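# Roll the paving slab on rollers against the stop

## Task

Move the paving slab along by letting it roll on its rollers until it rests level on them and its front face lies flat against the stop (the steel angle bolted to the table across the slab's route) along at least half its width. It must stay that way with the robot no longer touching it. It counts as failed if the slab is carried, raised more than a little (including at just one end), if a roller is held up off the table beneath it, or if anything other than the rollers or the table bears it from below. Pressing down on top to tip it while moving it is allowed. The slab should stay on its rollers and not slide off onto the table.

## Robot and tools

Robot and frame: two arms, left_arm and right_arm, each with 7 joints and a parallel gripper. All positions are in one shared scene frame in metres: origin on the table top midway between the arms, +x out over the table, +z up, and left_arm sits on the +y side. The arm names do not tell you which side of an image they appear on.

execute_actions takes "actions", a list holding at most one item, plus an optional "pictures" boolean (images come by default). An empty list only reports the state. A wait is {"steps": N} with N up to 300 control steps of 1/30 s, counted from the previous result, and your reply time is part of it. A motion is {"rows": [...], "steps": N} with 1 to 15 rows and N up to 15 (default 15); one row is used per step and the final row repeats to fill the remaining steps. A refused call does nothing.

Each row is one flat list of 20 numbers, each in [-1, 1], covering both arms even if one stays still: left_arm joints 1-7, left gripper position, force_limit, speed, then the same ten for right_arm. Joint order: waist, shoulder, upper arm roll, elbow, forearm roll, wrist pitch, wrist roll.

Joint numbers are offsets, not poses. They are measured from the joint angles printed in the most recent result that listed them; before any such result in the scene, and for the second or later call in a single reply, they count from the angles the arm has when that action begins. They are never relative to the previous row. Scale: 1.0 equals 0.9985 rad for the first four joints and 0.8765 rad for the last three. Sending all zeros is not holding still: it pulls the arm back to the reference angles. Stated joint ranges (rad): waist ±6.283, shoulder ±2.250, upper arm roll ±6.283, elbow ±2.580, forearm roll ±6.283, wrist pitch ±2.100, wrist roll ±6.283. True ends may differ by 0.013 rad either way. Asking more than 0.013 rad outward beyond a stated end gets the call refused; a request past the real end is clipped there, and a "joint sent to its limit" line may appear (possibly about an earlier action). Missing that line does not prove there is more room.

Motion limits: each step, the target for a joint stays within 0.304 rad (first four joints) or 0.266 rad (last three) of its measured angle, and if the targets would shift the gripper over 70 mm from where it is, all are pulled back toward the measured angles. An arm's joints start and finish together; reversing a command stops them together. After big moves an arm may still be short of target. Between calls arms keep heading to the last row's target until they have settled or a step was HELD.

Gripper numbers are absolute settings, not offsets. position: +1 fully open (50 mm), pads meet near -0.65, -1 means close until something blocks. force_limit per pad: -1 about 20 N, 0 about 102 N, +1 about 185 N (actual up to ~17% more). speed of the gap: -1 20 mm/s, 0 85 mm/s, +1 150 mm/s. A 0 is a real command; to leave a gripper alone resend its current three numbers. New force or speed only applies after position changes by at least 0.01; to lower grip force, open first. Fingers point along the gripper's +z and close along its x; end_effector_position is the point between the pads, fingertips reach 17.5 mm further. Turning only the last joint moves that point on a 25 mm circle.

Results: a state line per arm gives end_effector_position (m) and end_effector_quat_wxyz; it can be off, more so at long reach. Joint positions (rad) and Joint velocities (rad/s) come per arm in joint order, plus joint torques (with per-arm offset, scale and noise). object_status: 0 moving, 1 blocked while opening, 2 blocked while closing (a grip), 3 reached the set position or pads met. position_measured counts: opening ≈ (250 - counts) × 0.202 mm. "joint command not followed" means the clearance check altered joint targets; HELD marks steps where part of your row was withheld. A TORQUE FAULT (contact torque reaching load limits of 46.9 N m for the first four joints, 29.5 N m for the last three) freezes that arm for 10 s and drops the rest of the call. MOTOR HOT appears from 60 °C; at 75 °C an OVER-TEMPERATURE FAULT lets that arm sag.

zoom_image: "camera" is cam_high, cam_left_wrist or cam_right_wrist; "region" is [x0, y0, x1, y1] in that camera's image pixels (all 672x504, origin top-left), at most 504 by 504. Calibration (K, distortion, world-to-camera transform) is supplied; cam_high sits near (1.28, 0.01, 1.06) looking down at the table.

finished_scene takes "scene", the current scene's number; it is final and grades the scene then.

Avoid: lifting or carrying the slab, shoving it off its rollers, knocking anything off the table, clashing the arms, hard slams or pushes. Loose objects can be briefly nudged by outside disturbances. Withdraw the arms before ending so the slab stays against the stop unaided.

Each tool is called after "Request:" as a command line: name --argument value for each argument, lists and objects as JSON in quotes; but a table of rows of numbers goes row by row, as --pt "numbers of a row", without its own name.

## Session

Request:
execute_actions --actions '[]'

Scene clock: 0.00 s of 4350.00 s.
left_arm: end_effector_position=(+0.1110, +0.1761, +0.1946) position_measured=3 object_status=3 end_effector_quat_wxyz=(-0.446, +0.027, +0.894, -0.045) | right_arm: end_effector_position=(+0.1864, +0.0922, +0.3820) position_measured=3 object_status=3 end_effector_quat_wxyz=(-0.068, +0.927, -0.217, +0.299)
Joint positions: left_arm=[ 1.06   0.561 -0.676  2.098  0.488  1.595  2.95 ] | right_arm=[-1.488  0.173 -0.56   1.597  0.674  1.631  3.87 ]
Joint velocities: left_arm=[-0.    -0.    -0.    -0.001 -0.    -0.001  0.001] | right_arm=[ 0.     0.    -0.     0.    -0.    -0.001  0.   ]
Joint torques (N m, as the joint torque sensors report them, + toward a larger angle): no reading

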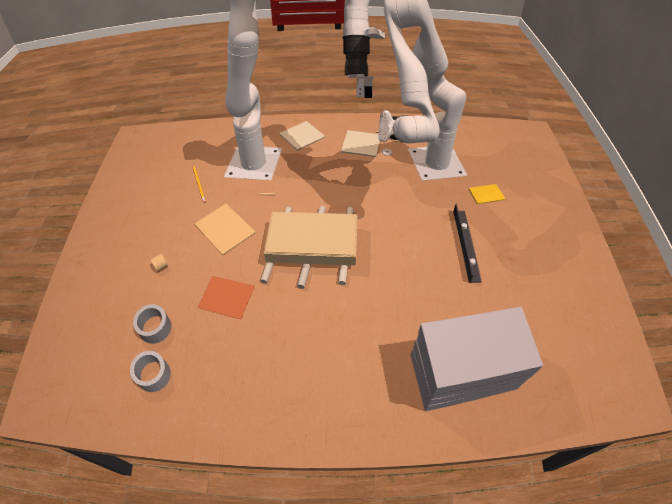

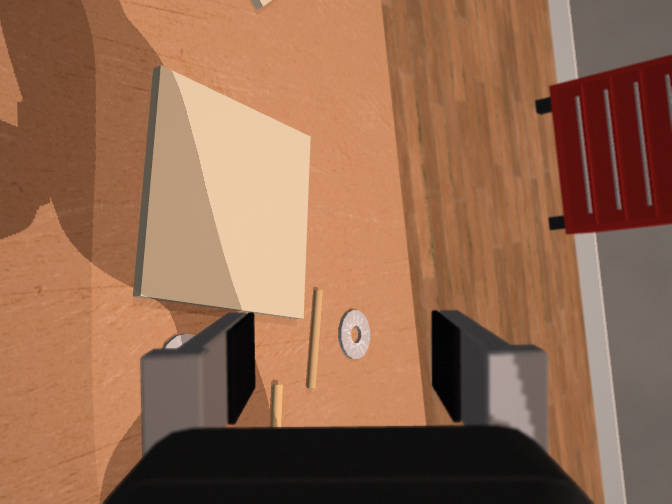

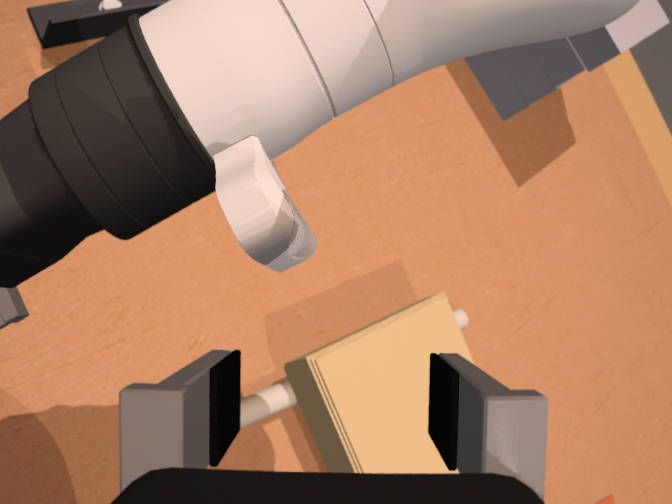

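Request:
zoom_image --camera "cam_high" --region '[180, 130, 520, 320]'

Request:
zoom_image --camera "cam_high" --region '[240, 190, 400, 300]'

Request:
zoom_image --camera "cam_high" --region '[410, 170, 550, 300]'

Region (180, 130, 520, 320) of cam_high's 672x504 image, scaled by 1.482, with more detail than that image has; it fills the top 282 rows of this view, and the rest is white.

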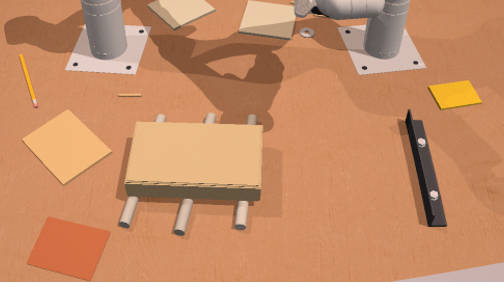

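Region (240, 190, 400, 300) of cam_high's 672x504 image, scaled by 3.150, with more detail than that image has; it fills the top 346 rows of this view, and the rest is white.

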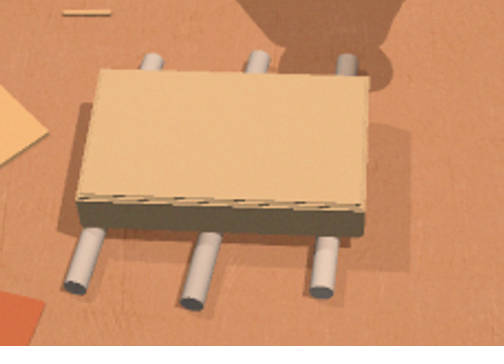

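Region (410, 170, 550, 300) of cam_high's 672x504 image, scaled by 3.600, with more detail than that image has; it fills the top 468 rows of this view, and the rest is white.

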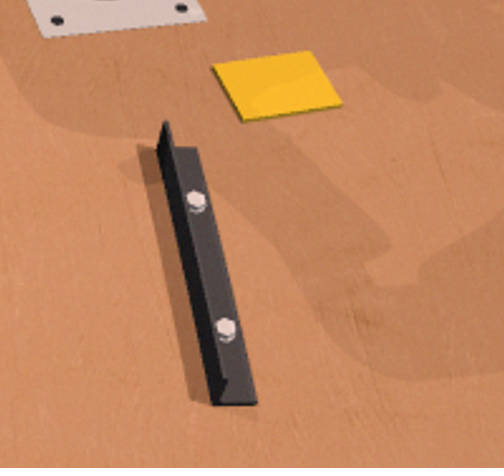

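Request:
execute_actions --actions '[{"rows":[[-1,0,0,0,0,0,0,1,0,0, 0.817,0.242,0.561,0.209,-0.769,-0.81,0.353,1,0,0]],"steps":15}]' --pictures false

Request:
execute_actions --actions '[{"steps":45}]'

Scene clock: 45.03 s of 4350.00 s.
left_arm: end_effector_position=(+0.1988, +0.2244, +0.1944) position_measured=3 object_status=3 end_effector_quat_wxyz=(-0.422, -0.185, +0.875, -0.149) | right_arm: end_effector_position=(+0.2943, +0.0067, +0.2352) position_measured=3 object_status=3 end_effector_quat_wxyz=(+0.104, +0.914, -0.346, +0.183)
Joint positions: left_arm=[ 0.583  0.562 -0.676  2.097  0.488  1.595  2.95 ] | right_arm=[-1.203  0.329 -0.288  1.73   0.431  1.387  4.065]
Joint velocities: left_arm=[-1.368  0.     0.     0.001 -0.    -0.001  0.   ] | right_arm=[ 0.78   0.254  0.771  0.225 -0.679 -0.681  0.342]
Joint torques (N m, as the joint torque sensors report them, + toward a larger angle): left_arm=[  0.18 -13.9   -1.22  -2.26  -0.33   2.75   0.1 ] | right_arm=[  0.36 -16.45  -1.18  -7.77   1.05   0.77  -0.19]
Steps of this call (steps 1 to 90: nothing new was sent; then 41.53 s passed at rest; steps 91 to 105: all 15 steps of this action). Readings (joint positions | what the end effector reports):
91: left_arm=[1.059 0.561 -0.676 2.098 0.488 1.595 2.950] | right_arm=[-1.486 0.174 -0.559 1.597 0.673 1.630 3.871] | left_arm position_measured=3 object_status=3 | right_arm position_measured=3 object_status=3
92: left_arm=[1.051 0.561 -0.675 2.098 0.488 1.596 2.950] | right_arm=[-1.480 0.179 -0.556 1.600 0.668 1.626 3.875] | left_arm position_measured=3 object_status=3 | right_arm position_measured=3 object_status=3
94: left_arm=[1.021 0.561 -0.675 2.098 0.488 1.596 2.950] | right_arm=[-1.450 0.202 -0.532 1.618 0.645 1.602 3.898] | left_arm position_measured=3 object_status=3 | right_arm position_measured=3 object_status=3
98: left_arm=[0.895 0.562 -0.675 2.098 0.489 1.596 2.950] | right_arm=[-1.368 0.257 -0.451 1.666 0.575 1.532 3.967] | left_arm position_measured=3 object_status=3 | right_arm position_measured=3 object_status=3
105: the state above

Scene clock: 46.53 s of 4350.00 s.
left_arm: end_effector_position=(+0.2571, +0.3162, +0.1946) position_measured=3 object_status=3 end_effector_quat_wxyz=(-0.370, -0.404, +0.798, -0.253) | right_arm: end_effector_position=(+0.4492, -0.1002, +0.1488) position_measured=3 object_status=3 end_effector_quat_wxyz=(-0.000, +0.707, -0.707, -0.000)
Joint positions: left_arm=[ 0.062  0.561 -0.676  2.098  0.488  1.595  2.95 ] | right_arm=[-0.672  0.415  0.     1.806 -0.     0.921  4.179]
Joint velocities: left_arm=[-0.     0.    -0.     0.     0.     0.    -0.001] | right_arm=[ 0.  0. -0.  0.  0.  0. -0.]
Joint torques (N m, as the joint torque sensors report them, + toward a larger angle): left_arm=[  0.23 -13.41  -0.94  -2.45  -0.2    2.57   0.04] | right_arm=[ -0.34 -17.23   0.13  -7.72  -0.08  -0.13   0.16]
Steps of this call (steps 1 to 45: the robot went on to your last target). Readings (joint positions | what the end effector reports):
1: left_arm=[0.537 0.562 -0.676 2.097 0.488 1.595 2.950] | right_arm=[-1.176 0.338 -0.262 1.737 0.408 1.364 4.076] | left_arm position_measured=3 object_status=3 | right_arm position_measured=3 object_status=3
2: left_arm=[0.491 0.562 -0.676 2.097 0.488 1.595 2.950] | right_arm=[-1.149 0.345 -0.236 1.744 0.385 1.340 4.087] | left_arm position_measured=3 object_status=3 | right_arm position_measured=3 object_status=3
4: left_arm=[0.399 0.562 -0.676 2.097 0.488 1.595 2.950] | right_arm=[-1.089 0.360 -0.187 1.757 0.333 1.289 4.106] | left_arm position_measured=3 object_status=3 | right_arm position_measured=3 object_status=3
8: left_arm=[0.221 0.562 -0.677 2.097 0.488 1.595 2.950] | right_arm=[-0.952 0.383 -0.106 1.778 0.215 1.171 4.138] | left_arm position_measured=3 object_status=3 | right_arm position_measured=3 object_status=3
45: the state above
All arms were judged still, so your last target was given up. Only a new action makes them travel on or press farther. Fingers that are still opening or closing keep moving.
camera_calibration (this result's frames):
cam_left_wrist: T_world_to_cam=[[-0.396787, -0.462673, 0.792776, 0.0960047], [-0.812461, 0.578946, -0.0687603, 0.0652396], [-0.427161, -0.671383, -0.605623, 0.606787], [0, 0, 0, 1]] pos_world=[0.350294, 0.414035, 0.29586]
cam_right_wrist: T_world_to_cam=[[0.00922427, -0.999843, 0.0151591, -0.11246], [-0.999507, -0.00967415, -0.0298768, 0.494979], [0.0300187, -0.014876, -0.999439, 0.294797], [0, 0, 0, 1]] pos_world=[0.486923, -0.103269, 0.311125]

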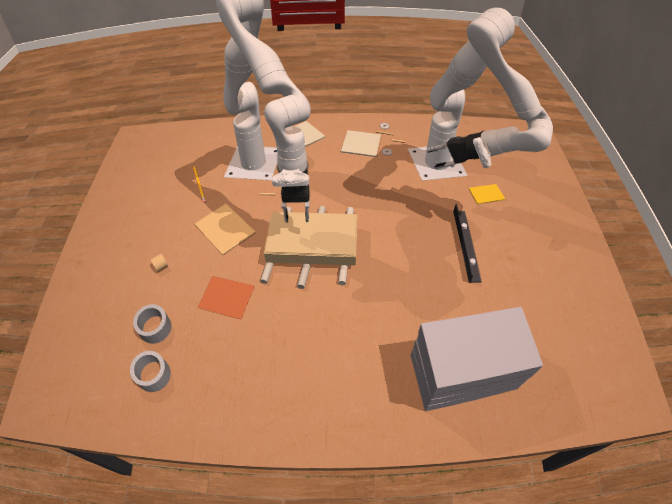

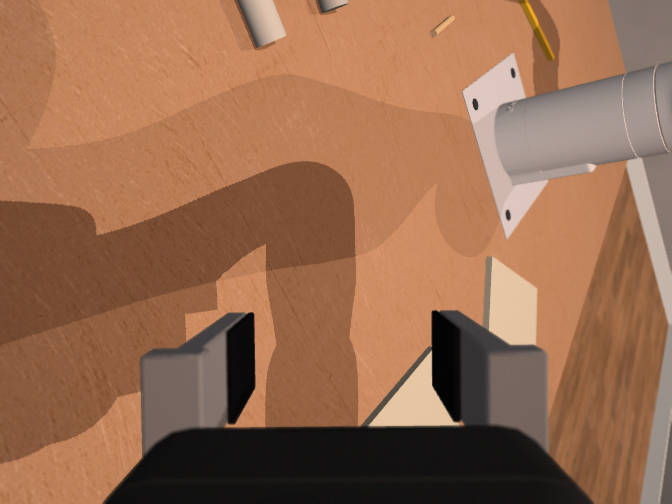

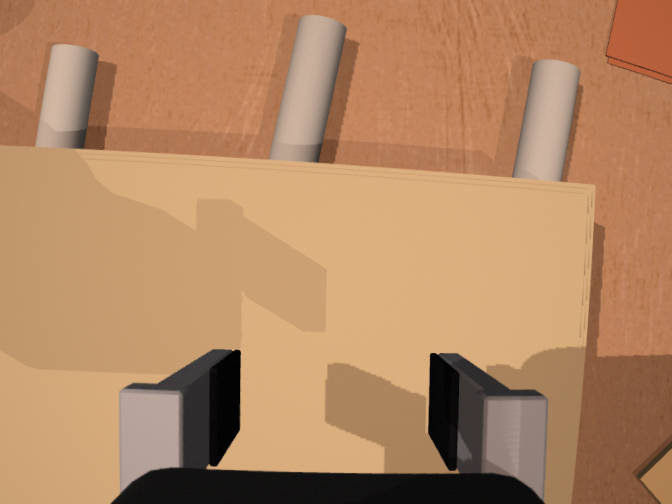

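Request:
execute_actions --actions '[{"rows":[[0,0,0,0,0,0,0,1,0,0, 0,0.118,0,0.088,0,-0.2355,0,1,0,0]],"steps":15}]' --pictures false

Request:
execute_actions --actions '[{"steps":8}]'

Scene clock: 53.20 s of 4350.00 s.
left_arm: end_effector_position=(+0.2571, +0.3162, +0.1946) position_measured=3 object_status=3 end_effector_quat_wxyz=(-0.370, -0.404, +0.798, -0.253) | right_arm: end_effector_position=(+0.4509, -0.0973, +0.0843) position_measured=3 object_status=3 end_effector_quat_wxyz=(-0.005, +0.708, -0.706, +0.001)
Joint positions: left_arm=[ 0.062  0.561 -0.676  2.098  0.488  1.595  2.95 ] | right_arm=[-0.674  0.522 -0.001  1.891 -0.002  0.718  4.179]
Joint velocities: left_arm=[-0. -0. -0.  0.  0.  0. -0.] | right_arm=[-0.002  0.001  0.003 -0.001  0.001  0.001 -0.   ]
Joint torques (N m, as the joint torque sensors report them, + toward a larger angle): left_arm=[ -0.15 -13.05  -1.1   -2.45  -0.26   2.66  -0.19] | right_arm=[ 1.48 -9.07  0.93 -4.63  0.29 -1.75  0.35]
Steps of this call (steps 1 to 90: nothing new was sent; then 3.17 s passed at rest; steps 91 to 105: all 15 steps of this action). Readings (joint positions | what the end effector reports):
91: left_arm=[0.062 0.561 -0.676 2.098 0.488 1.595 2.950] | right_arm=[-0.672 0.416 0.000 1.806 -0.000 0.920 4.179] | left_arm position_measured=3 object_status=3 | right_arm position_measured=3 object_status=3
92: left_arm=[0.062 0.561 -0.676 2.098 0.488 1.595 2.950] | right_arm=[-0.672 0.423 0.000 1.810 -0.000 0.911 4.179] | left_arm position_measured=3 object_status=3 | right_arm position_measured=3 object_status=3
94: left_arm=[0.062 0.561 -0.676 2.098 0.488 1.595 2.950] | right_arm=[-0.672 0.452 0.001 1.829 -0.000 0.864 4.179] | left_arm position_measured=3 object_status=3 | right_arm position_measured=3 object_status=3
98: left_arm=[0.062 0.561 -0.676 2.098 0.488 1.595 2.950] | right_arm=[-0.672 0.521 0.000 1.886 -0.000 0.734 4.179] | left_arm position_measured=3 object_status=3 | right_arm position_measured=3 object_status=3
105: the state above

Scene clock: 53.47 s of 4350.00 s.
left_arm: end_effector_position=(+0.2571, +0.3162, +0.1946) position_measured=3 object_status=3 end_effector_quat_wxyz=(-0.370, -0.404, +0.798, -0.253) | right_arm: end_effector_position=(+0.4509, -0.0973, +0.0842) position_measured=3 object_status=3 end_effector_quat_wxyz=(-0.005, +0.708, -0.706, +0.001)
Joint positions: left_arm=[ 0.062  0.561 -0.676  2.098  0.488  1.595  2.95 ] | right_arm=[-0.674  0.522 -0.001  1.891 -0.001  0.718  4.179]
Joint velocities: left_arm=[ 0.     0.     0.001 -0.001  0.    -0.002 -0.001] | right_arm=[ 0.    -0.     0.001  0.    -0.    -0.     0.   ]
Joint torques (N m, as the joint torque sensors report them, + toward a larger angle): left_arm=[ -0.05 -13.3   -1.    -2.15  -0.1    2.61  -0.18] | right_arm=[ 1.19 -8.82  1.22 -4.82  0.13 -1.97  0.35]
Steps of this call (steps 1 to 8: the robot went on to your last target). Readings (joint positions | what the end effector reports):
1: left_arm=[0.062 0.561 -0.676 2.098 0.488 1.595 2.950] | right_arm=[-0.674 0.522 -0.001 1.891 -0.001 0.718 4.179] | left_arm position_measured=3 object_status=3 | right_arm position_measured=3 object_status=3
2: left_arm=[0.062 0.561 -0.676 2.098 0.488 1.595 2.950] | right_arm=[-0.674 0.522 -0.001 1.891 -0.001 0.718 4.179] | left_arm position_measured=3 object_status=3 | right_arm position_measured=3 object_status=3
4: left_arm=[0.062 0.561 -0.676 2.098 0.488 1.595 2.950] | right_arm=[-0.674 0.522 -0.001 1.891 -0.001 0.718 4.179] | left_arm position_measured=3 object_status=3 | right_arm position_measured=3 object_status=3
8: the state above
camera_calibration (this result's frames):
cam_left_wrist: T_world_to_cam=[[-0.396788, -0.462674, 0.792775, 0.0960062], [-0.812461, 0.578946, -0.0687603, 0.0652398], [-0.42716, -0.671382, -0.605624, 0.606787], [0, 0, 0, 1]] pos_world=[0.350294, 0.414035, 0.295859]
cam_right_wrist: T_world_to_cam=[[0.0110426, -0.999901, 0.00867052, -0.10885], [-0.999193, -0.0113689, -0.0385257, 0.495175], [0.0386204, -0.0082381, -0.99922, 0.227068], [0, 0, 0, 1]] pos_world=[0.487208, -0.101339, 0.246911]

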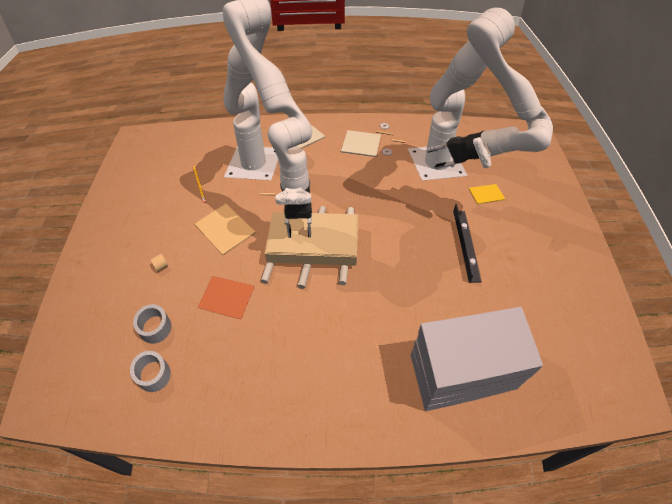

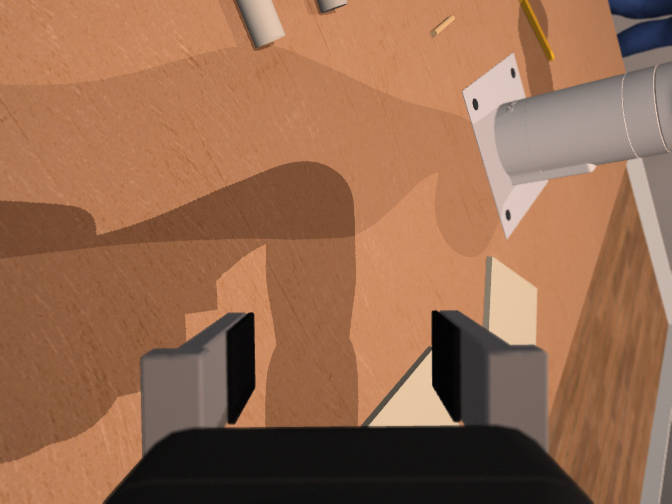

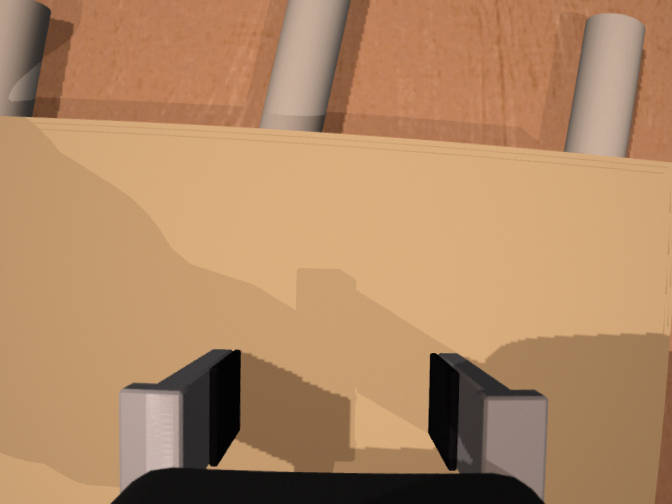

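Request:
execute_actions --actions '[{"rows":[ [0,0,0,0,0,0,0,1,0,0, -0.005,0.015,0.001,-0.005,0.001,0.001,-0.008,1,0,0], [0,0,0,0,0,0,0,1,0,0, -0.012,0.019,0.001,-0.013,0.001,0.006,-0.016,1,0,0], [0,0,0,0,0,0,0,1,0,0, -0.019,0.023,0.001,-0.021,0.001,0.010,-0.024,1,0,0], [0,0,0,0,0,0,0,1,0,0, -0.026,0.027,0.001,-0.029,0.001,0.015,-0.032,1,0,0], [0,0,0,0,0,0,0,1,0,0, -0.034,0.031,0.001,-0.037,0.001,0.020,-0.041,1,0,0], [0,0,0,0,0,0,0,1,0,0, -0.041,0.035,0.001,-0.046,0.001,0.025,-0.049,1,0,0], [0,0,0,0,0,0,0,1,0,0, -0.048,0.039,0.001,-0.054,0.001,0.029,-0.057,1,0,0], [0,0,0,0,0,0,0,1,0,0, -0.055,0.043,0.001,-0.062,0.001,0.034,-0.065,1,0,0], [0,0,0,0,0,0,0,1,0,0, -0.062,0.046,0.001,-0.070,0.001,0.039,-0.073,1,0,0], [0,0,0,0,0,0,0,1,0,0, -0.069,0.050,0.001,-0.078,0.001,0.044,-0.081,1,0,0], [0,0,0,0,0,0,0,1,0,0, -0.076,0.054,0.001,-0.086,0.001,0.048,-0.089,1,0,0], [0,0,0,0,0,0,0,1,0,0, -0.083,0.058,0.001,-0.094,0.001,0.053,-0.097,1,0,0], [0,0,0,0,0,0,0,1,0,0, -0.091,0.062,0.001,-0.102,0.001,0.058,-0.105,1,0,0], [0,0,0,0,0,0,0,1,0,0, -0.098,0.066,0.001,-0.110,0.001,0.063,-0.114,1,0,0], [0,0,0,0,0,0,0,1,0,0, -0.105,0.070,0.001,-0.119,0.001,0.067,-0.122,1,0,0]],"steps":15}]' --pictures false

Request:
execute_actions --actions '[{"steps":8}]'

Scene clock: 66.27 s of 4350.00 s.
left_arm: end_effector_position=(+0.2571, +0.3162, +0.1946) position_measured=3 object_status=3 end_effector_quat_wxyz=(-0.370, -0.404, +0.798, -0.253) | right_arm: end_effector_position=(+0.4598, -0.0479, +0.0844) position_measured=3 object_status=3 end_effector_quat_wxyz=(-0.007, +0.707, -0.707, +0.002)
Joint positions: left_arm=[ 0.062  0.561 -0.676  2.098  0.488  1.595  2.95 ] | right_arm=[-0.762  0.575  0.002  1.785  0.002  0.767  4.089]
Joint velocities: left_arm=[-0.     0.     0.001  0.    -0.     0.002 -0.001] | right_arm=[-0.198  0.123  0.013 -0.252  0.011  0.11  -0.215]
Joint torques (N m, as the joint torque sensors report them, + toward a larger angle): left_arm=[  0.31 -13.2   -1.17  -2.58  -0.46   2.68  -0.21] | right_arm=[ -0.89 -12.46  -1.6   -2.5   -1.34   0.35   0.09]
Steps of this call (steps 1 to 15: the robot went on to your last target; steps 16 to 90: nothing new was sent; then 9.30 s passed at rest; steps 91 to 105: all 15 steps of this action). Readings (joint positions | what the end effector reports):
91: left_arm=[0.062 0.561 -0.676 2.098 0.488 1.595 2.950] | right_arm=[-0.675 0.523 -0.001 1.890 -0.001 0.719 4.178] | left_arm position_measured=3 object_status=3 | right_arm position_measured=3 object_status=3
92: left_arm=[0.062 0.561 -0.676 2.098 0.488 1.595 2.950] | right_arm=[-0.679 0.525 0.001 1.886 -0.000 0.722 4.175] | left_arm position_measured=3 object_status=3 | right_arm position_measured=3 object_status=3
94: left_arm=[0.062 0.561 -0.676 2.098 0.488 1.595 2.950] | right_arm=[-0.688 0.530 0.002 1.875 0.000 0.729 4.165] | left_arm position_measured=3 object_status=3 | right_arm position_measured=3 object_status=3
98: left_arm=[0.062 0.561 -0.676 2.098 0.488 1.595 2.950] | right_arm=[-0.714 0.546 0.000 1.844 -0.000 0.741 4.138] | left_arm position_measured=3 object_status=3 | right_arm position_measured=3 object_status=3
105: the state above

Scene clock: 66.53 s of 4350.00 s.
left_arm: end_effector_position=(+0.2571, +0.3162, +0.1946) position_measured=3 object_status=3 end_effector_quat_wxyz=(-0.370, -0.404, +0.798, -0.253) | right_arm: end_effector_position=(+0.4603, -0.0375, +0.0844) position_measured=3 object_status=3 end_effector_quat_wxyz=(-0.008, +0.707, -0.707, +0.002)
Joint positions: left_arm=[ 0.062  0.561 -0.676  2.098  0.488  1.595  2.95 ] | right_arm=[-0.778  0.584  0.001  1.766  0.001  0.775  4.072]
Joint velocities: left_arm=[ 0.    -0.     0.    -0.     0.    -0.    -0.001] | right_arm=[-0.003 -0.001  0.013  0.004  0.006  0.014 -0.001]
Joint torques (N m, as the joint torque sensors report them, + toward a larger angle): left_arm=[ -0.07 -13.3   -0.85  -2.69  -0.17   2.44   0.07] | right_arm=[ -1.01 -12.41  -0.7   -3.08  -0.76   0.5    0.01]
Steps of this call (steps 1 to 8: the robot went on to your last target). Readings (joint positions | what the end effector reports):
1: left_arm=[0.062 0.561 -0.676 2.098 0.488 1.595 2.950] | right_arm=[-0.768 0.578 0.002 1.777 0.002 0.770 4.082] | left_arm position_measured=3 object_status=3 | right_arm position_measured=3 object_status=3
2: left_arm=[0.062 0.561 -0.676 2.098 0.488 1.595 2.950] | right_arm=[-0.772 0.581 0.002 1.771 0.001 0.772 4.076] | left_arm position_measured=3 object_status=3 | right_arm position_measured=3 object_status=3
4: left_arm=[0.062 0.561 -0.676 2.098 0.488 1.595 2.950] | right_arm=[-0.776 0.583 -0.000 1.767 -0.000 0.773 4.073] | left_arm position_measured=3 object_status=3 | right_arm position_measured=3 object_status=3
8: the state above
camera_calibration (this result's frames):
cam_left_wrist: T_world_to_cam=[[-0.396789, -0.462675, 0.792774, 0.0960075], [-0.812461, 0.578946, -0.0687602, 0.0652399], [-0.42716, -0.671381, -0.605625, 0.606787], [0, 0, 0, 1]] pos_world=[0.350295, 0.414036, 0.295859]
cam_right_wrist: T_world_to_cam=[[0.00832934, -0.999947, 0.00601107, -0.0476313], [-0.998994, -0.00858592, -0.0440033, 0.505679], [0.0440526, -0.00563851, -0.999013, 0.224958], [0, 0, 0, 1]] pos_world=[0.495657, -0.0420186, 0.247274]

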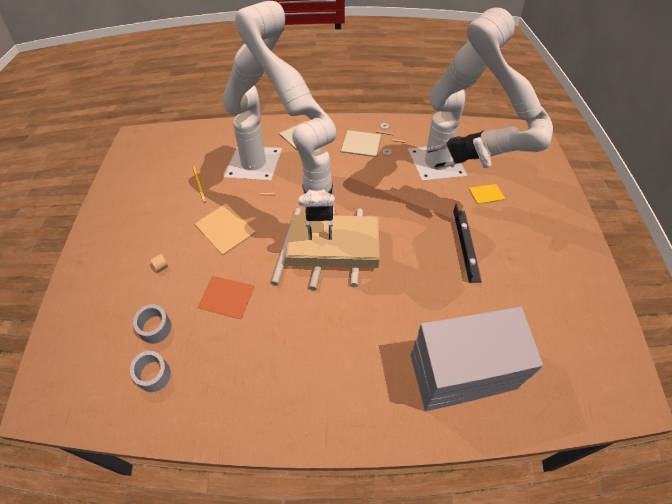

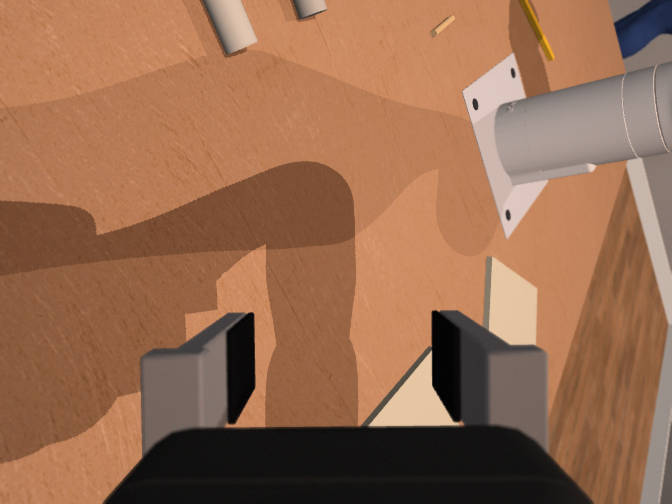

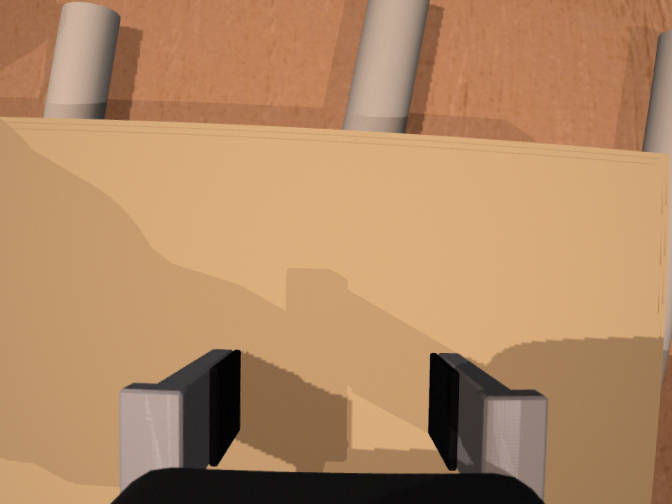

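Request:
execute_actions --actions '[{"rows":[ [0,0,0,0,0,0,0,1,0,0, -0.007,0.013,-0.001,-0.003,-0.001,0.008,-0.007,1,0,0], [0,0,0,0,0,0,0,1,0,0, -0.013,0.018,-0.001,-0.013,-0.001,0.014,-0.014,1,0,0], [0,0,0,0,0,0,0,1,0,0, -0.019,0.022,-0.001,-0.023,-0.001,0.020,-0.021,1,0,0], [0,0,0,0,0,0,0,1,0,0, -0.025,0.027,-0.001,-0.033,-0.001,0.025,-0.027,1,0,0], [0,0,0,0,0,0,0,1,0,0, -0.031,0.032,-0.001,-0.042,-0.001,0.031,-0.034,1,0,0], [0,0,0,0,0,0,0,1,0,0, -0.037,0.036,-0.001,-0.052,-0.001,0.037,-0.041,1,0,0], [0,0,0,0,0,0,0,1,0,0, -0.043,0.041,-0.001,-0.062,-0.001,0.043,-0.048,1,0,0], [0,0,0,0,0,0,0,1,0,0, -0.049,0.046,-0.001,-0.072,-0.001,0.049,-0.055,1,0,0], [0,0,0,0,0,0,0,1,0,0, -0.055,0.050,-0.001,-0.081,-0.001,0.054,-0.062,1,0,0], [0,0,0,0,0,0,0,1,0,0, -0.061,0.055,-0.001,-0.091,-0.001,0.060,-0.068,1,0,0], [0,0,0,0,0,0,0,1,0,0, -0.067,0.060,-0.001,-0.101,-0.001,0.066,-0.075,1,0,0], [0,0,0,0,0,0,0,1,0,0, -0.073,0.064,-0.001,-0.111,-0.001,0.072,-0.082,1,0,0], [0,0,0,0,0,0,0,1,0,0, -0.079,0.069,-0.001,-0.121,-0.001,0.078,-0.089,1,0,0], [0,0,0,0,0,0,0,1,0,0, -0.085,0.074,-0.001,-0.130,-0.001,0.083,-0.096,1,0,0], [0,0,0,0,0,0,0,1,0,0, -0.091,0.079,-0.001,-0.140,-0.001,0.089,-0.102,1,0,0]],"steps":15}]' --pictures false

Request:
execute_actions --actions '[{"steps":10}]'

Scene clock: 72.00 s of 4350.00 s.
left_arm: end_effector_position=(+0.2571, +0.3162, +0.1946) position_measured=3 object_status=3 end_effector_quat_wxyz=(-0.370, -0.404, +0.798, -0.253) | right_arm: end_effector_position=(+0.4665, +0.0109, +0.0844) position_measured=3 object_status=3 end_effector_quat_wxyz=(-0.007, +0.706, -0.708, +0.002)
Joint positions: left_arm=[ 0.062  0.561 -0.676  2.098  0.488  1.595  2.95 ] | right_arm=[-0.852  0.644  0.003  1.643  0.003  0.84   3.997]
Joint velocities: left_arm=[ 0.     0.     0.     0.001  0.     0.001 -0.   ] | right_arm=[-0.176  0.142  0.006 -0.293  0.006  0.15  -0.179]
Joint torques (N m, as the joint torque sensors report them, + toward a larger angle): left_arm=[ -0.19 -13.52  -1.12  -2.8   -0.36   2.6    0.19] | right_arm=[ -1.47 -13.94  -2.04  -3.54  -1.67   0.8    0.01]
Steps of this call (steps 1 to 30: the robot went on to your last target; steps 31 to 90: nothing new was sent; then 1.97 s passed at rest; steps 91 to 105: all 15 steps of this action). Readings (joint positions | what the end effector reports):
91: left_arm=[0.062 0.561 -0.676 2.098 0.488 1.595 2.950] | right_arm=[-0.779 0.585 0.002 1.765 0.001 0.776 4.072] | left_arm position_measured=3 object_status=3 | right_arm position_measured=3 object_status=3
92: left_arm=[0.062 0.561 -0.676 2.098 0.488 1.595 2.950] | right_arm=[-0.782 0.587 0.003 1.761 0.002 0.780 4.069] | left_arm position_measured=3 object_status=3 | right_arm position_measured=3 object_status=3
94: left_arm=[0.062 0.561 -0.676 2.098 0.488 1.595 2.950] | right_arm=[-0.790 0.593 0.004 1.748 0.003 0.788 4.061] | left_arm position_measured=3 object_status=3 | right_arm position_measured=3 object_status=3
98: left_arm=[0.062 0.561 -0.676 2.098 0.488 1.595 2.950] | right_arm=[-0.811 0.611 0.003 1.712 0.003 0.805 4.039] | left_arm position_measured=3 object_status=3 | right_arm position_measured=3 object_status=3
105: the state above

Scene clock: 72.33 s of 4350.00 s.
left_arm: end_effector_position=(+0.2571, +0.3162, +0.1946) position_measured=3 object_status=3 end_effector_quat_wxyz=(-0.370, -0.404, +0.798, -0.253) | right_arm: end_effector_position=(+0.4653, +0.0221, +0.0844) position_measured=3 object_status=3 end_effector_quat_wxyz=(-0.007, +0.707, -0.707, +0.001)
Joint positions: left_arm=[ 0.062  0.561 -0.676  2.098  0.488  1.595  2.95 ] | right_arm=[-0.868  0.655  0.001  1.62   0.001  0.852  3.983]
Joint velocities: left_arm=[-0.    -0.    -0.    -0.     0.    -0.002  0.   ] | right_arm=[-0.001 -0.001  0.005  0.002  0.001  0.002 -0.   ]
Joint torques (N m, as the joint torque sensors report them, + toward a larger angle): left_arm=[ -0.09 -13.22  -1.36  -2.62  -0.35   2.7    0.08] | right_arm=[ -0.29 -14.02  -0.72  -3.49  -0.67   0.63   0.  ]
Steps of this call (steps 1 to 10: the robot went on to your last target). Readings (joint positions | what the end effector reports):
1: left_arm=[0.062 0.561 -0.676 2.098 0.488 1.595 2.950] | right_arm=[-0.858 0.648 0.003 1.634 0.003 0.844 3.991] | left_arm position_measured=3 object_status=3 | right_arm position_measured=3 object_status=3
2: left_arm=[0.062 0.561 -0.676 2.098 0.488 1.595 2.950] | right_arm=[-0.862 0.651 0.002 1.627 0.002 0.848 3.987] | left_arm position_measured=3 object_status=3 | right_arm position_measured=3 object_status=3
4: left_arm=[0.062 0.561 -0.676 2.098 0.488 1.595 2.950] | right_arm=[-0.865 0.654 -0.000 1.622 0.000 0.850 3.984] | left_arm position_measured=3 object_status=3 | right_arm position_measured=3 object_status=3
8: left_arm=[0.062 0.561 -0.676 2.098 0.488 1.595 2.950] | right_arm=[-0.868 0.655 0.000 1.620 0.001 0.851 3.983] | left_arm position_measured=3 object_status=3 | right_arm position_measured=3 object_status=3
10: the state above
camera_calibration (this result's frames):
cam_left_wrist: T_world_to_cam=[[-0.396789, -0.462676, 0.792773, 0.0960089], [-0.812461, 0.578946, -0.0687601, 0.0652401], [-0.427159, -0.671381, -0.605626, 0.606788], [0, 0, 0, 1]] pos_world=[0.350295, 0.414036, 0.295859]
cam_right_wrist: T_world_to_cam=[[0.00917488, -0.999935, 0.00672881, 0.0114583], [-0.999077, -0.00944891, -0.0418914, 0.511127], [0.0419523, -0.00633825, -0.9991, 0.226092], [0, 0, 0, 1]] pos_world=[0.501065, 0.0177202, 0.247223]

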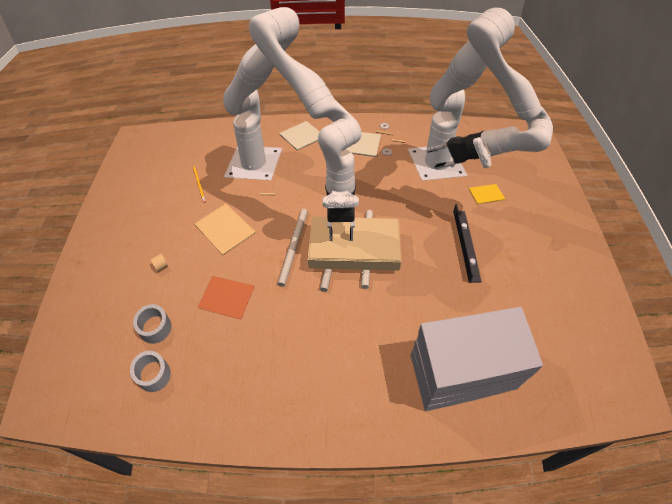

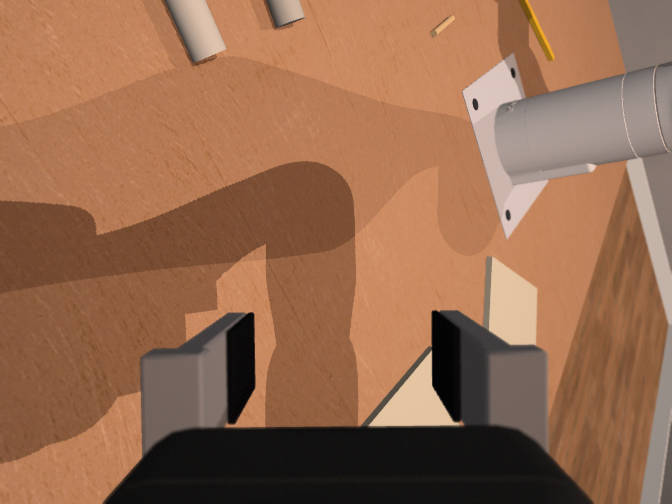

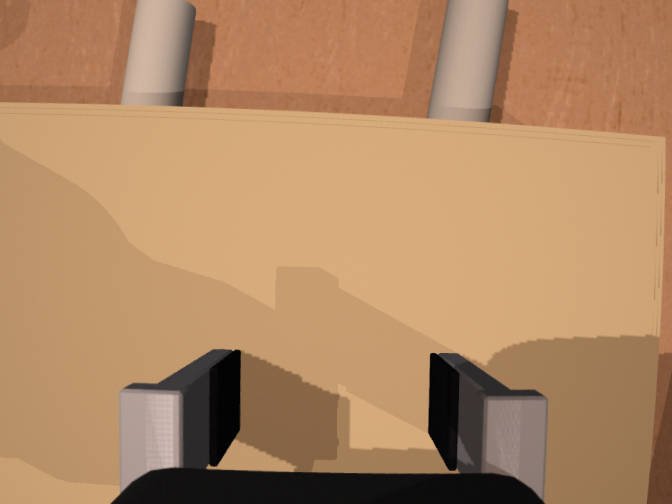

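Request:
zoom_image --camera "cam_high" --region '[260, 190, 500, 310]'

Region (260, 190, 500, 310) of cam_high's 672x504 image, scaled by 2.100, with more detail than that image has.

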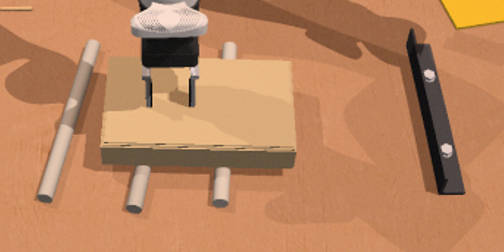

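Request:
execute_actions --actions '[{"rows":[ [0,0,0,0,0,0,0,1,0,0, 0,-0.037,0,-0.026,0,0.089,0,1,0,0], [0,0,0,0,0,0,0,1,0,0, 0,-0.037,0,-0.026,0,0.089,0,1,0,0], [0,0,0,0,0,0,0,1,0,0, 0,-0.037,0,-0.026,0,0.089,0,1,0,0], [0,0,0,0,0,0,0,1,0,0, 0,-0.037,0,-0.026,0,0.089,0,1,0,0], [0,0,0,0,0,0,0,1,0,0, 0,-0.037,0,-0.026,0,0.089,0,1,0,0], [0,0,0,0,0,0,0,1,0,0, 0,-0.037,0,-0.026,0,0.089,0,1,0,0], [0,0,0,0,0,0,0,1,0,0, 0.358,-0.070,0,0.039,0,0.053,0.19,1,0,0]],"steps":15}]' --pictures false

Request:
execute_actions --actions '[{"steps":20}]'

Scene clock: 90.50 s of 4350.00 s.
left_arm: end_effector_position=(+0.2571, +0.3162, +0.1946) position_measured=3 object_status=3 end_effector_quat_wxyz=(-0.370, -0.404, +0.798, -0.253) | right_arm: end_effector_position=(+0.5016, -0.0579, +0.1090) position_measured=3 object_status=3 end_effector_quat_wxyz=(-0.001, +0.675, -0.738, +0.000)
Joint positions: left_arm=[ 0.062  0.561 -0.676  2.098  0.488  1.595  2.95 ] | right_arm=[-0.696  0.601 -0.     1.626  0.001  0.913  4.065]
Joint velocities: left_arm=[ 0.     0.    -0.    -0.    -0.     0.002  0.   ] | right_arm=[ 0.826 -0.071  0.003  0.142 -0.002 -0.065  0.374]
Joint torques (N m, as the joint torque sensors report them, + toward a larger angle): left_arm=[ -0.01 -13.08  -1.16  -2.53  -0.12   2.67  -0.03] | right_arm=[ -0.23 -20.86  -0.08  -7.35   0.04  -0.2    0.17]
Steps of this call (steps 1 to 30: the robot went on to your last target; steps 31 to 90: nothing new was sent; then 14.67 s passed at rest; steps 91 to 105: all 15 steps of this action). Readings (joint positions | what the end effector reports):
91: left_arm=[0.062 0.561 -0.676 2.098 0.488 1.595 2.950] | right_arm=[-0.868 0.653 0.001 1.620 0.001 0.853 3.983] | left_arm position_measured=3 object_status=3 | right_arm position_measured=3 object_status=3
92: left_arm=[0.062 0.561 -0.676 2.098 0.488 1.595 2.950] | right_arm=[-0.868 0.649 0.001 1.619 0.001 0.862 3.983] | left_arm position_measured=3 object_status=3 | right_arm position_measured=3 object_status=3
94: left_arm=[0.062 0.561 -0.676 2.098 0.488 1.595 2.950] | right_arm=[-0.868 0.628 0.000 1.605 0.001 0.902 3.983] | left_arm position_measured=3 object_status=3 | right_arm position_measured=3 object_status=3
98: left_arm=[0.062 0.561 -0.676 2.098 0.488 1.595 2.950] | right_arm=[-0.860 0.617 -0.001 1.596 0.000 0.928 3.986] | left_arm position_measured=3 object_status=3 | right_arm position_measured=3 object_status=3
105: the state above

Scene clock: 91.17 s of 4350.00 s.
left_arm: end_effector_position=(+0.2571, +0.3162, +0.1946) position_measured=3 object_status=3 end_effector_quat_wxyz=(-0.370, -0.404, +0.798, -0.253) | right_arm: end_effector_position=(+0.5290, -0.1472, +0.1087) position_measured=3 object_status=3 end_effector_quat_wxyz=(+0.001, +0.637, -0.771, +0.001)
Joint positions: left_arm=[ 0.062  0.561 -0.676  2.098  0.488  1.595  2.95 ] | right_arm=[-0.511  0.585  0.001  1.659  0.001  0.898  4.15 ]
Joint velocities: left_arm=[ 0. -0.  0. -0. -0.  0.  0.] | right_arm=[ 0.004 -0.    -0.     0.    -0.    -0.    -0.   ]
Joint torques (N m, as the joint torque sensors report them, + toward a larger angle): left_arm=[  0.05 -13.12  -1.22  -2.47  -0.31   2.81   0.04] | right_arm=[  0.31 -20.06   0.13  -7.75   0.04  -0.17   0.21]
Steps of this call (steps 1 to 20: the robot went on to your last target). Readings (joint positions | what the end effector reports):
1: left_arm=[0.062 0.561 -0.676 2.098 0.488 1.595 2.950] | right_arm=[-0.669 0.599 -0.000 1.631 0.001 0.911 4.077] | left_arm position_measured=3 object_status=3 | right_arm position_measured=3 object_status=3
2: left_arm=[0.062 0.561 -0.676 2.098 0.488 1.595 2.950] | right_arm=[-0.641 0.596 -0.000 1.636 0.001 0.908 4.090] | left_arm position_measured=3 object_status=3 | right_arm position_measured=3 object_status=3
4: left_arm=[0.062 0.561 -0.676 2.098 0.488 1.595 2.950] | right_arm=[-0.587 0.592 0.000 1.646 0.001 0.904 4.115] | left_arm position_measured=3 object_status=3 | right_arm position_measured=3 object_status=3
8: left_arm=[0.062 0.561 -0.676 2.098 0.488 1.595 2.950] | right_arm=[-0.522 0.586 0.004 1.658 0.002 0.899 4.147] | left_arm position_measured=3 object_status=3 | right_arm position_measured=3 object_status=3
20: the state above
camera_calibration (this result's frames):
cam_left_wrist: T_world_to_cam=[[-0.39679, -0.462677, 0.792772, 0.0960102], [-0.812461, 0.578946, -0.0687601, 0.0652402], [-0.427159, -0.67138, -0.605627, 0.606788], [0, 0, 0, 1]] pos_world=[0.350296, 0.414036, 0.295859]
cam_right_wrist: T_world_to_cam=[[-0.180397, -0.983447, 0.0170122, -0.057057], [-0.983239, 0.179841, -0.0299584, 0.592314], [0.0264029, -0.0221315, -0.999406, 0.252502], [0, 0, 0, 1]] pos_world=[0.565427, -0.157047, 0.271067]

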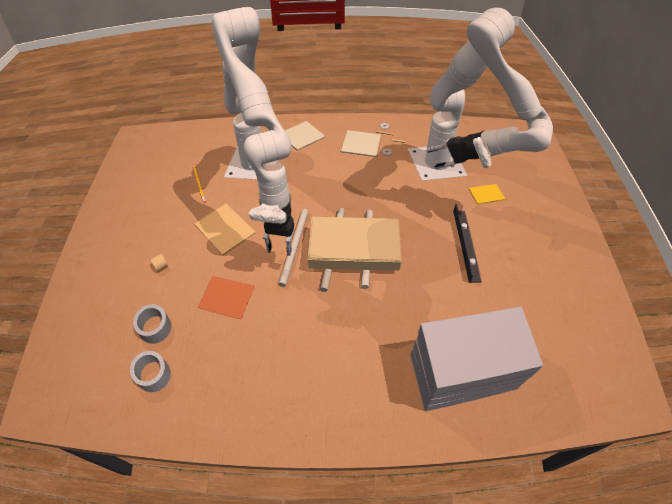

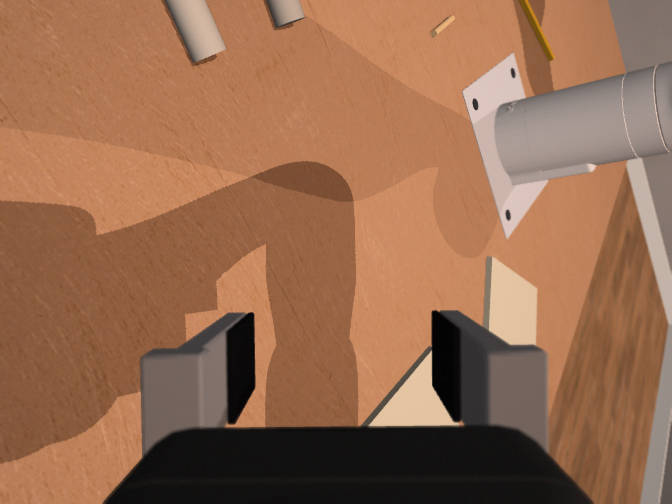

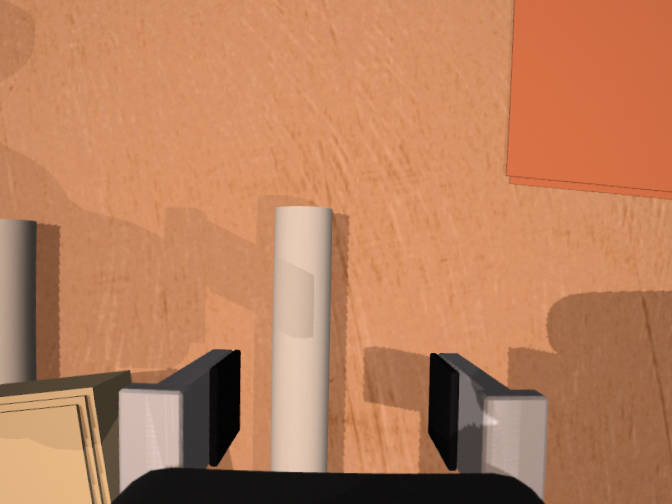

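Request:
execute_actions --actions '[{"rows":[ [0,0,0,0,0,0,0,1,0,0, -0.010,0.164,-0.001,0.017,-0.001,-0.207,-0.011,1,0,0]],"steps":15}]' --pictures false

Request:
execute_actions --actions '[{"steps":8}]'

Scene clock: 97.27 s of 4350.00 s.
left_arm: end_effector_position=(+0.2571, +0.3162, +0.1946) position_measured=3 object_status=3 end_effector_quat_wxyz=(-0.370, -0.404, +0.798, -0.253) | right_arm: end_effector_position=(+0.5417, -0.1362, +0.0264) position_measured=3 object_status=3 end_effector_quat_wxyz=(-0.001, +0.637, -0.771, +0.000)
Joint positions: left_arm=[ 0.062  0.561 -0.676  2.098  0.488  1.595  2.95 ] | right_arm=[-0.52   0.746 -0.     1.676  0.     0.717  4.14 ]
Joint velocities: left_arm=[-0.    -0.    -0.    -0.    -0.001 -0.     0.   ] | right_arm=[-0.001  0.023  0.001 -0.001  0.    -0.    -0.   ]
Joint torques (N m, as the joint torque sensors report them, + toward a larger angle): left_arm=[ -0.02 -13.25  -1.21  -2.7   -0.3    2.78   0.09] | right_arm=[ -0.02 -22.18   0.22  -6.87  -0.05  -0.08   0.03]
Steps of this call (steps 1 to 15: the robot went on to your last target; steps 16 to 90: nothing new was sent; then 2.60 s passed at rest; steps 91 to 105: all 15 steps of this action). Readings (joint positions | what the end effector reports):
91: left_arm=[0.062 0.561 -0.676 2.098 0.488 1.595 2.950] | right_arm=[-0.510 0.586 0.001 1.659 0.001 0.898 4.150] | left_arm position_measured=3 object_status=3 | right_arm position_measured=3 object_status=3
92: left_arm=[0.062 0.561 -0.676 2.098 0.488 1.595 2.950] | right_arm=[-0.511 0.592 0.001 1.659 0.001 0.892 4.149] | left_arm position_measured=3 object_status=3 | right_arm position_measured=3 object_status=3
94: left_arm=[0.062 0.561 -0.676 2.098 0.488 1.595 2.950] | right_arm=[-0.513 0.622 0.001 1.661 0.001 0.863 4.148] | left_arm position_measured=3 object_status=3 | right_arm position_measured=3 object_status=3
98: left_arm=[0.062 0.561 -0.676 2.098 0.488 1.595 2.950] | right_arm=[-0.518 0.715 -0.000 1.673 0.000 0.756 4.142] | left_arm position_measured=3 object_status=3 | right_arm position_measured=3 object_status=3
105: the state above

Scene clock: 97.53 s of 4350.00 s.
left_arm: end_effector_position=(+0.2571, +0.3162, +0.1946) position_measured=3 object_status=3 end_effector_quat_wxyz=(-0.370, -0.404, +0.798, -0.253) | right_arm: end_effector_position=(+0.5412, -0.1364, +0.0252) position_measured=3 object_status=3 end_effector_quat_wxyz=(-0.000, +0.637, -0.771, +0.000)
Joint positions: left_arm=[ 0.062  0.561 -0.676  2.098  0.488  1.595  2.95 ] | right_arm=[-0.521  0.748 -0.     1.676  0.     0.717  4.14 ]
Joint velocities: left_arm=[ 0.     0.     0.001  0.    -0.     0.001 -0.   ] | right_arm=[-0.     0.002 -0.    -0.     0.    -0.001  0.   ]
Joint torques (N m, as the joint torque sensors report them, + toward a larger angle): left_arm=[  0.18 -13.3   -1.21  -2.3   -0.3    2.7    0.17] | right_arm=[ -0.32 -21.91   0.13  -6.41  -0.15  -0.15  -0.01]
Steps of this call (steps 1 to 8: the robot went on to your last target). Readings (joint positions | what the end effector reports):
1: left_arm=[0.062 0.561 -0.676 2.098 0.488 1.595 2.950] | right_arm=[-0.520 0.747 -0.000 1.676 0.000 0.717 4.140] | left_arm position_measured=3 object_status=3 | right_arm position_measured=3 object_status=3
2: left_arm=[0.062 0.561 -0.676 2.098 0.488 1.595 2.950] | right_arm=[-0.520 0.747 -0.000 1.676 0.000 0.717 4.140] | left_arm position_measured=3 object_status=3 | right_arm position_measured=3 object_status=3
4: left_arm=[0.062 0.561 -0.676 2.098 0.488 1.595 2.950] | right_arm=[-0.521 0.748 -0.000 1.676 0.000 0.717 4.140] | left_arm position_measured=3 object_status=3 | right_arm position_measured=3 object_status=3
8: the state above
camera_calibration (this result's frames):
cam_left_wrist: T_world_to_cam=[[-0.396791, -0.462678, 0.792771, 0.0960116], [-0.812461, 0.578947, -0.0687603, 0.0652405], [-0.427158, -0.671379, -0.605628, 0.606788], [0, 0, 0, 1]] pos_world=[0.350296, 0.414037, 0.295859]
cam_right_wrist: T_world_to_cam=[[-0.179764, -0.983589, 0.0154449, -0.0430509], [-0.983346, 0.179248, -0.0300285, 0.59988], [0.0267672, -0.0205857, -0.99943, 0.169023], [0, 0, 0, 1]] pos_world=[0.577626, -0.146392, 0.187605]

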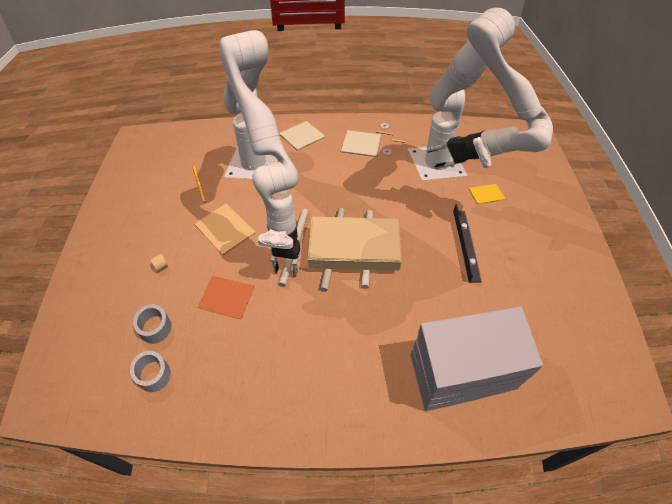

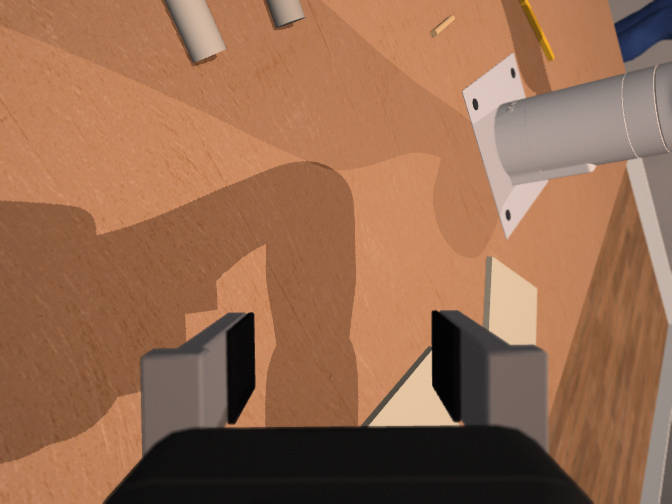

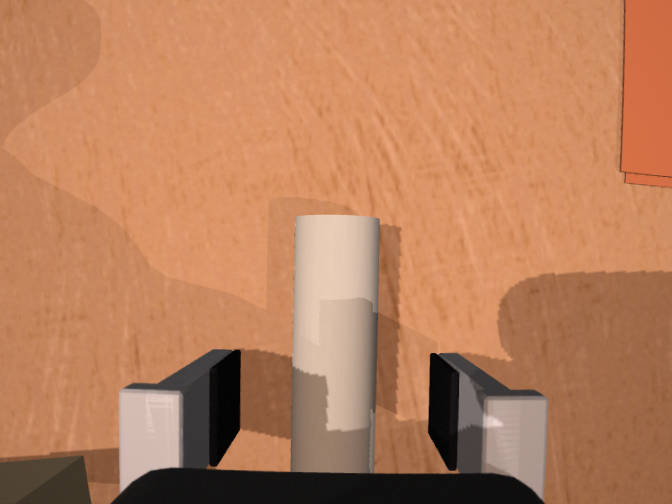

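Request:
execute_actions --actions '[{"rows":[ [0,0,0,0,0,0,0,1,0,0, 0,0.011,0,0.003,0,-0.016,0,1,0,0]],"steps":15}]' --pictures false

Scene clock: 100.43 s of 4350.00 s.
left_arm: end_effector_position=(+0.2571, +0.3162, +0.1946) position_measured=3 object_status=3 end_effector_quat_wxyz=(-0.370, -0.404, +0.798, -0.253) | right_arm: end_effector_position=(+0.5413, -0.1363, +0.0192) position_measured=3 object_status=3 end_effector_quat_wxyz=(-0.000, +0.637, -0.771, +0.000)
Joint positions: left_arm=[ 0.062  0.561 -0.676  2.098  0.488  1.595  2.95 ] | right_arm=[-0.521  0.759 -0.     1.679  0.     0.703  4.14 ]
Joint velocities: left_arm=[-0.    -0.    -0.001  0.     0.    -0.001  0.001] | right_arm=[-0.  0.  0. -0.  0. -0.  0.]
Joint torques (N m, as the joint torque sensors report them, + toward a larger angle): left_arm=[ -0.07 -13.34  -1.16  -2.61  -0.22   2.57   0.08] | right_arm=[ -0.19 -21.87   0.23  -6.46   0.06  -0.12   0.2 ]
Steps of this call (steps 1 to 15: the robot went on to your last target; steps 16 to 72: nothing new was sent; steps 73 to 87: all 15 steps of this action). Readings (joint positions | what the end effector reports):
73: left_arm=[0.062 0.561 -0.676 2.098 0.488 1.595 2.950] | right_arm=[-0.521 0.750 -0.000 1.676 0.000 0.716 4.140] | left_arm position_measured=3 object_status=3 | right_arm position_measured=3 object_status=3
74: left_arm=[0.062 0.561 -0.676 2.098 0.488 1.595 2.950] | right_arm=[-0.521 0.754 -0.000 1.677 0.000 0.711 4.140] | left_arm position_measured=3 object_status=3 | right_arm position_measured=3 object_status=3
76: left_arm=[0.062 0.561 -0.676 2.098 0.488 1.595 2.950] | right_arm=[-0.521 0.758 -0.000 1.679 0.000 0.704 4.140] | left_arm position_measured=3 object_status=3 | right_arm position_measured=3 object_status=3
80: left_arm=[0.062 0.561 -0.676 2.098 0.488 1.595 2.950] | right_arm=[-0.521 0.759 -0.000 1.679 0.000 0.703 4.140] | left_arm position_measured=3 object_status=3 | right_arm position_measured=3 object_status=3
87: the state above


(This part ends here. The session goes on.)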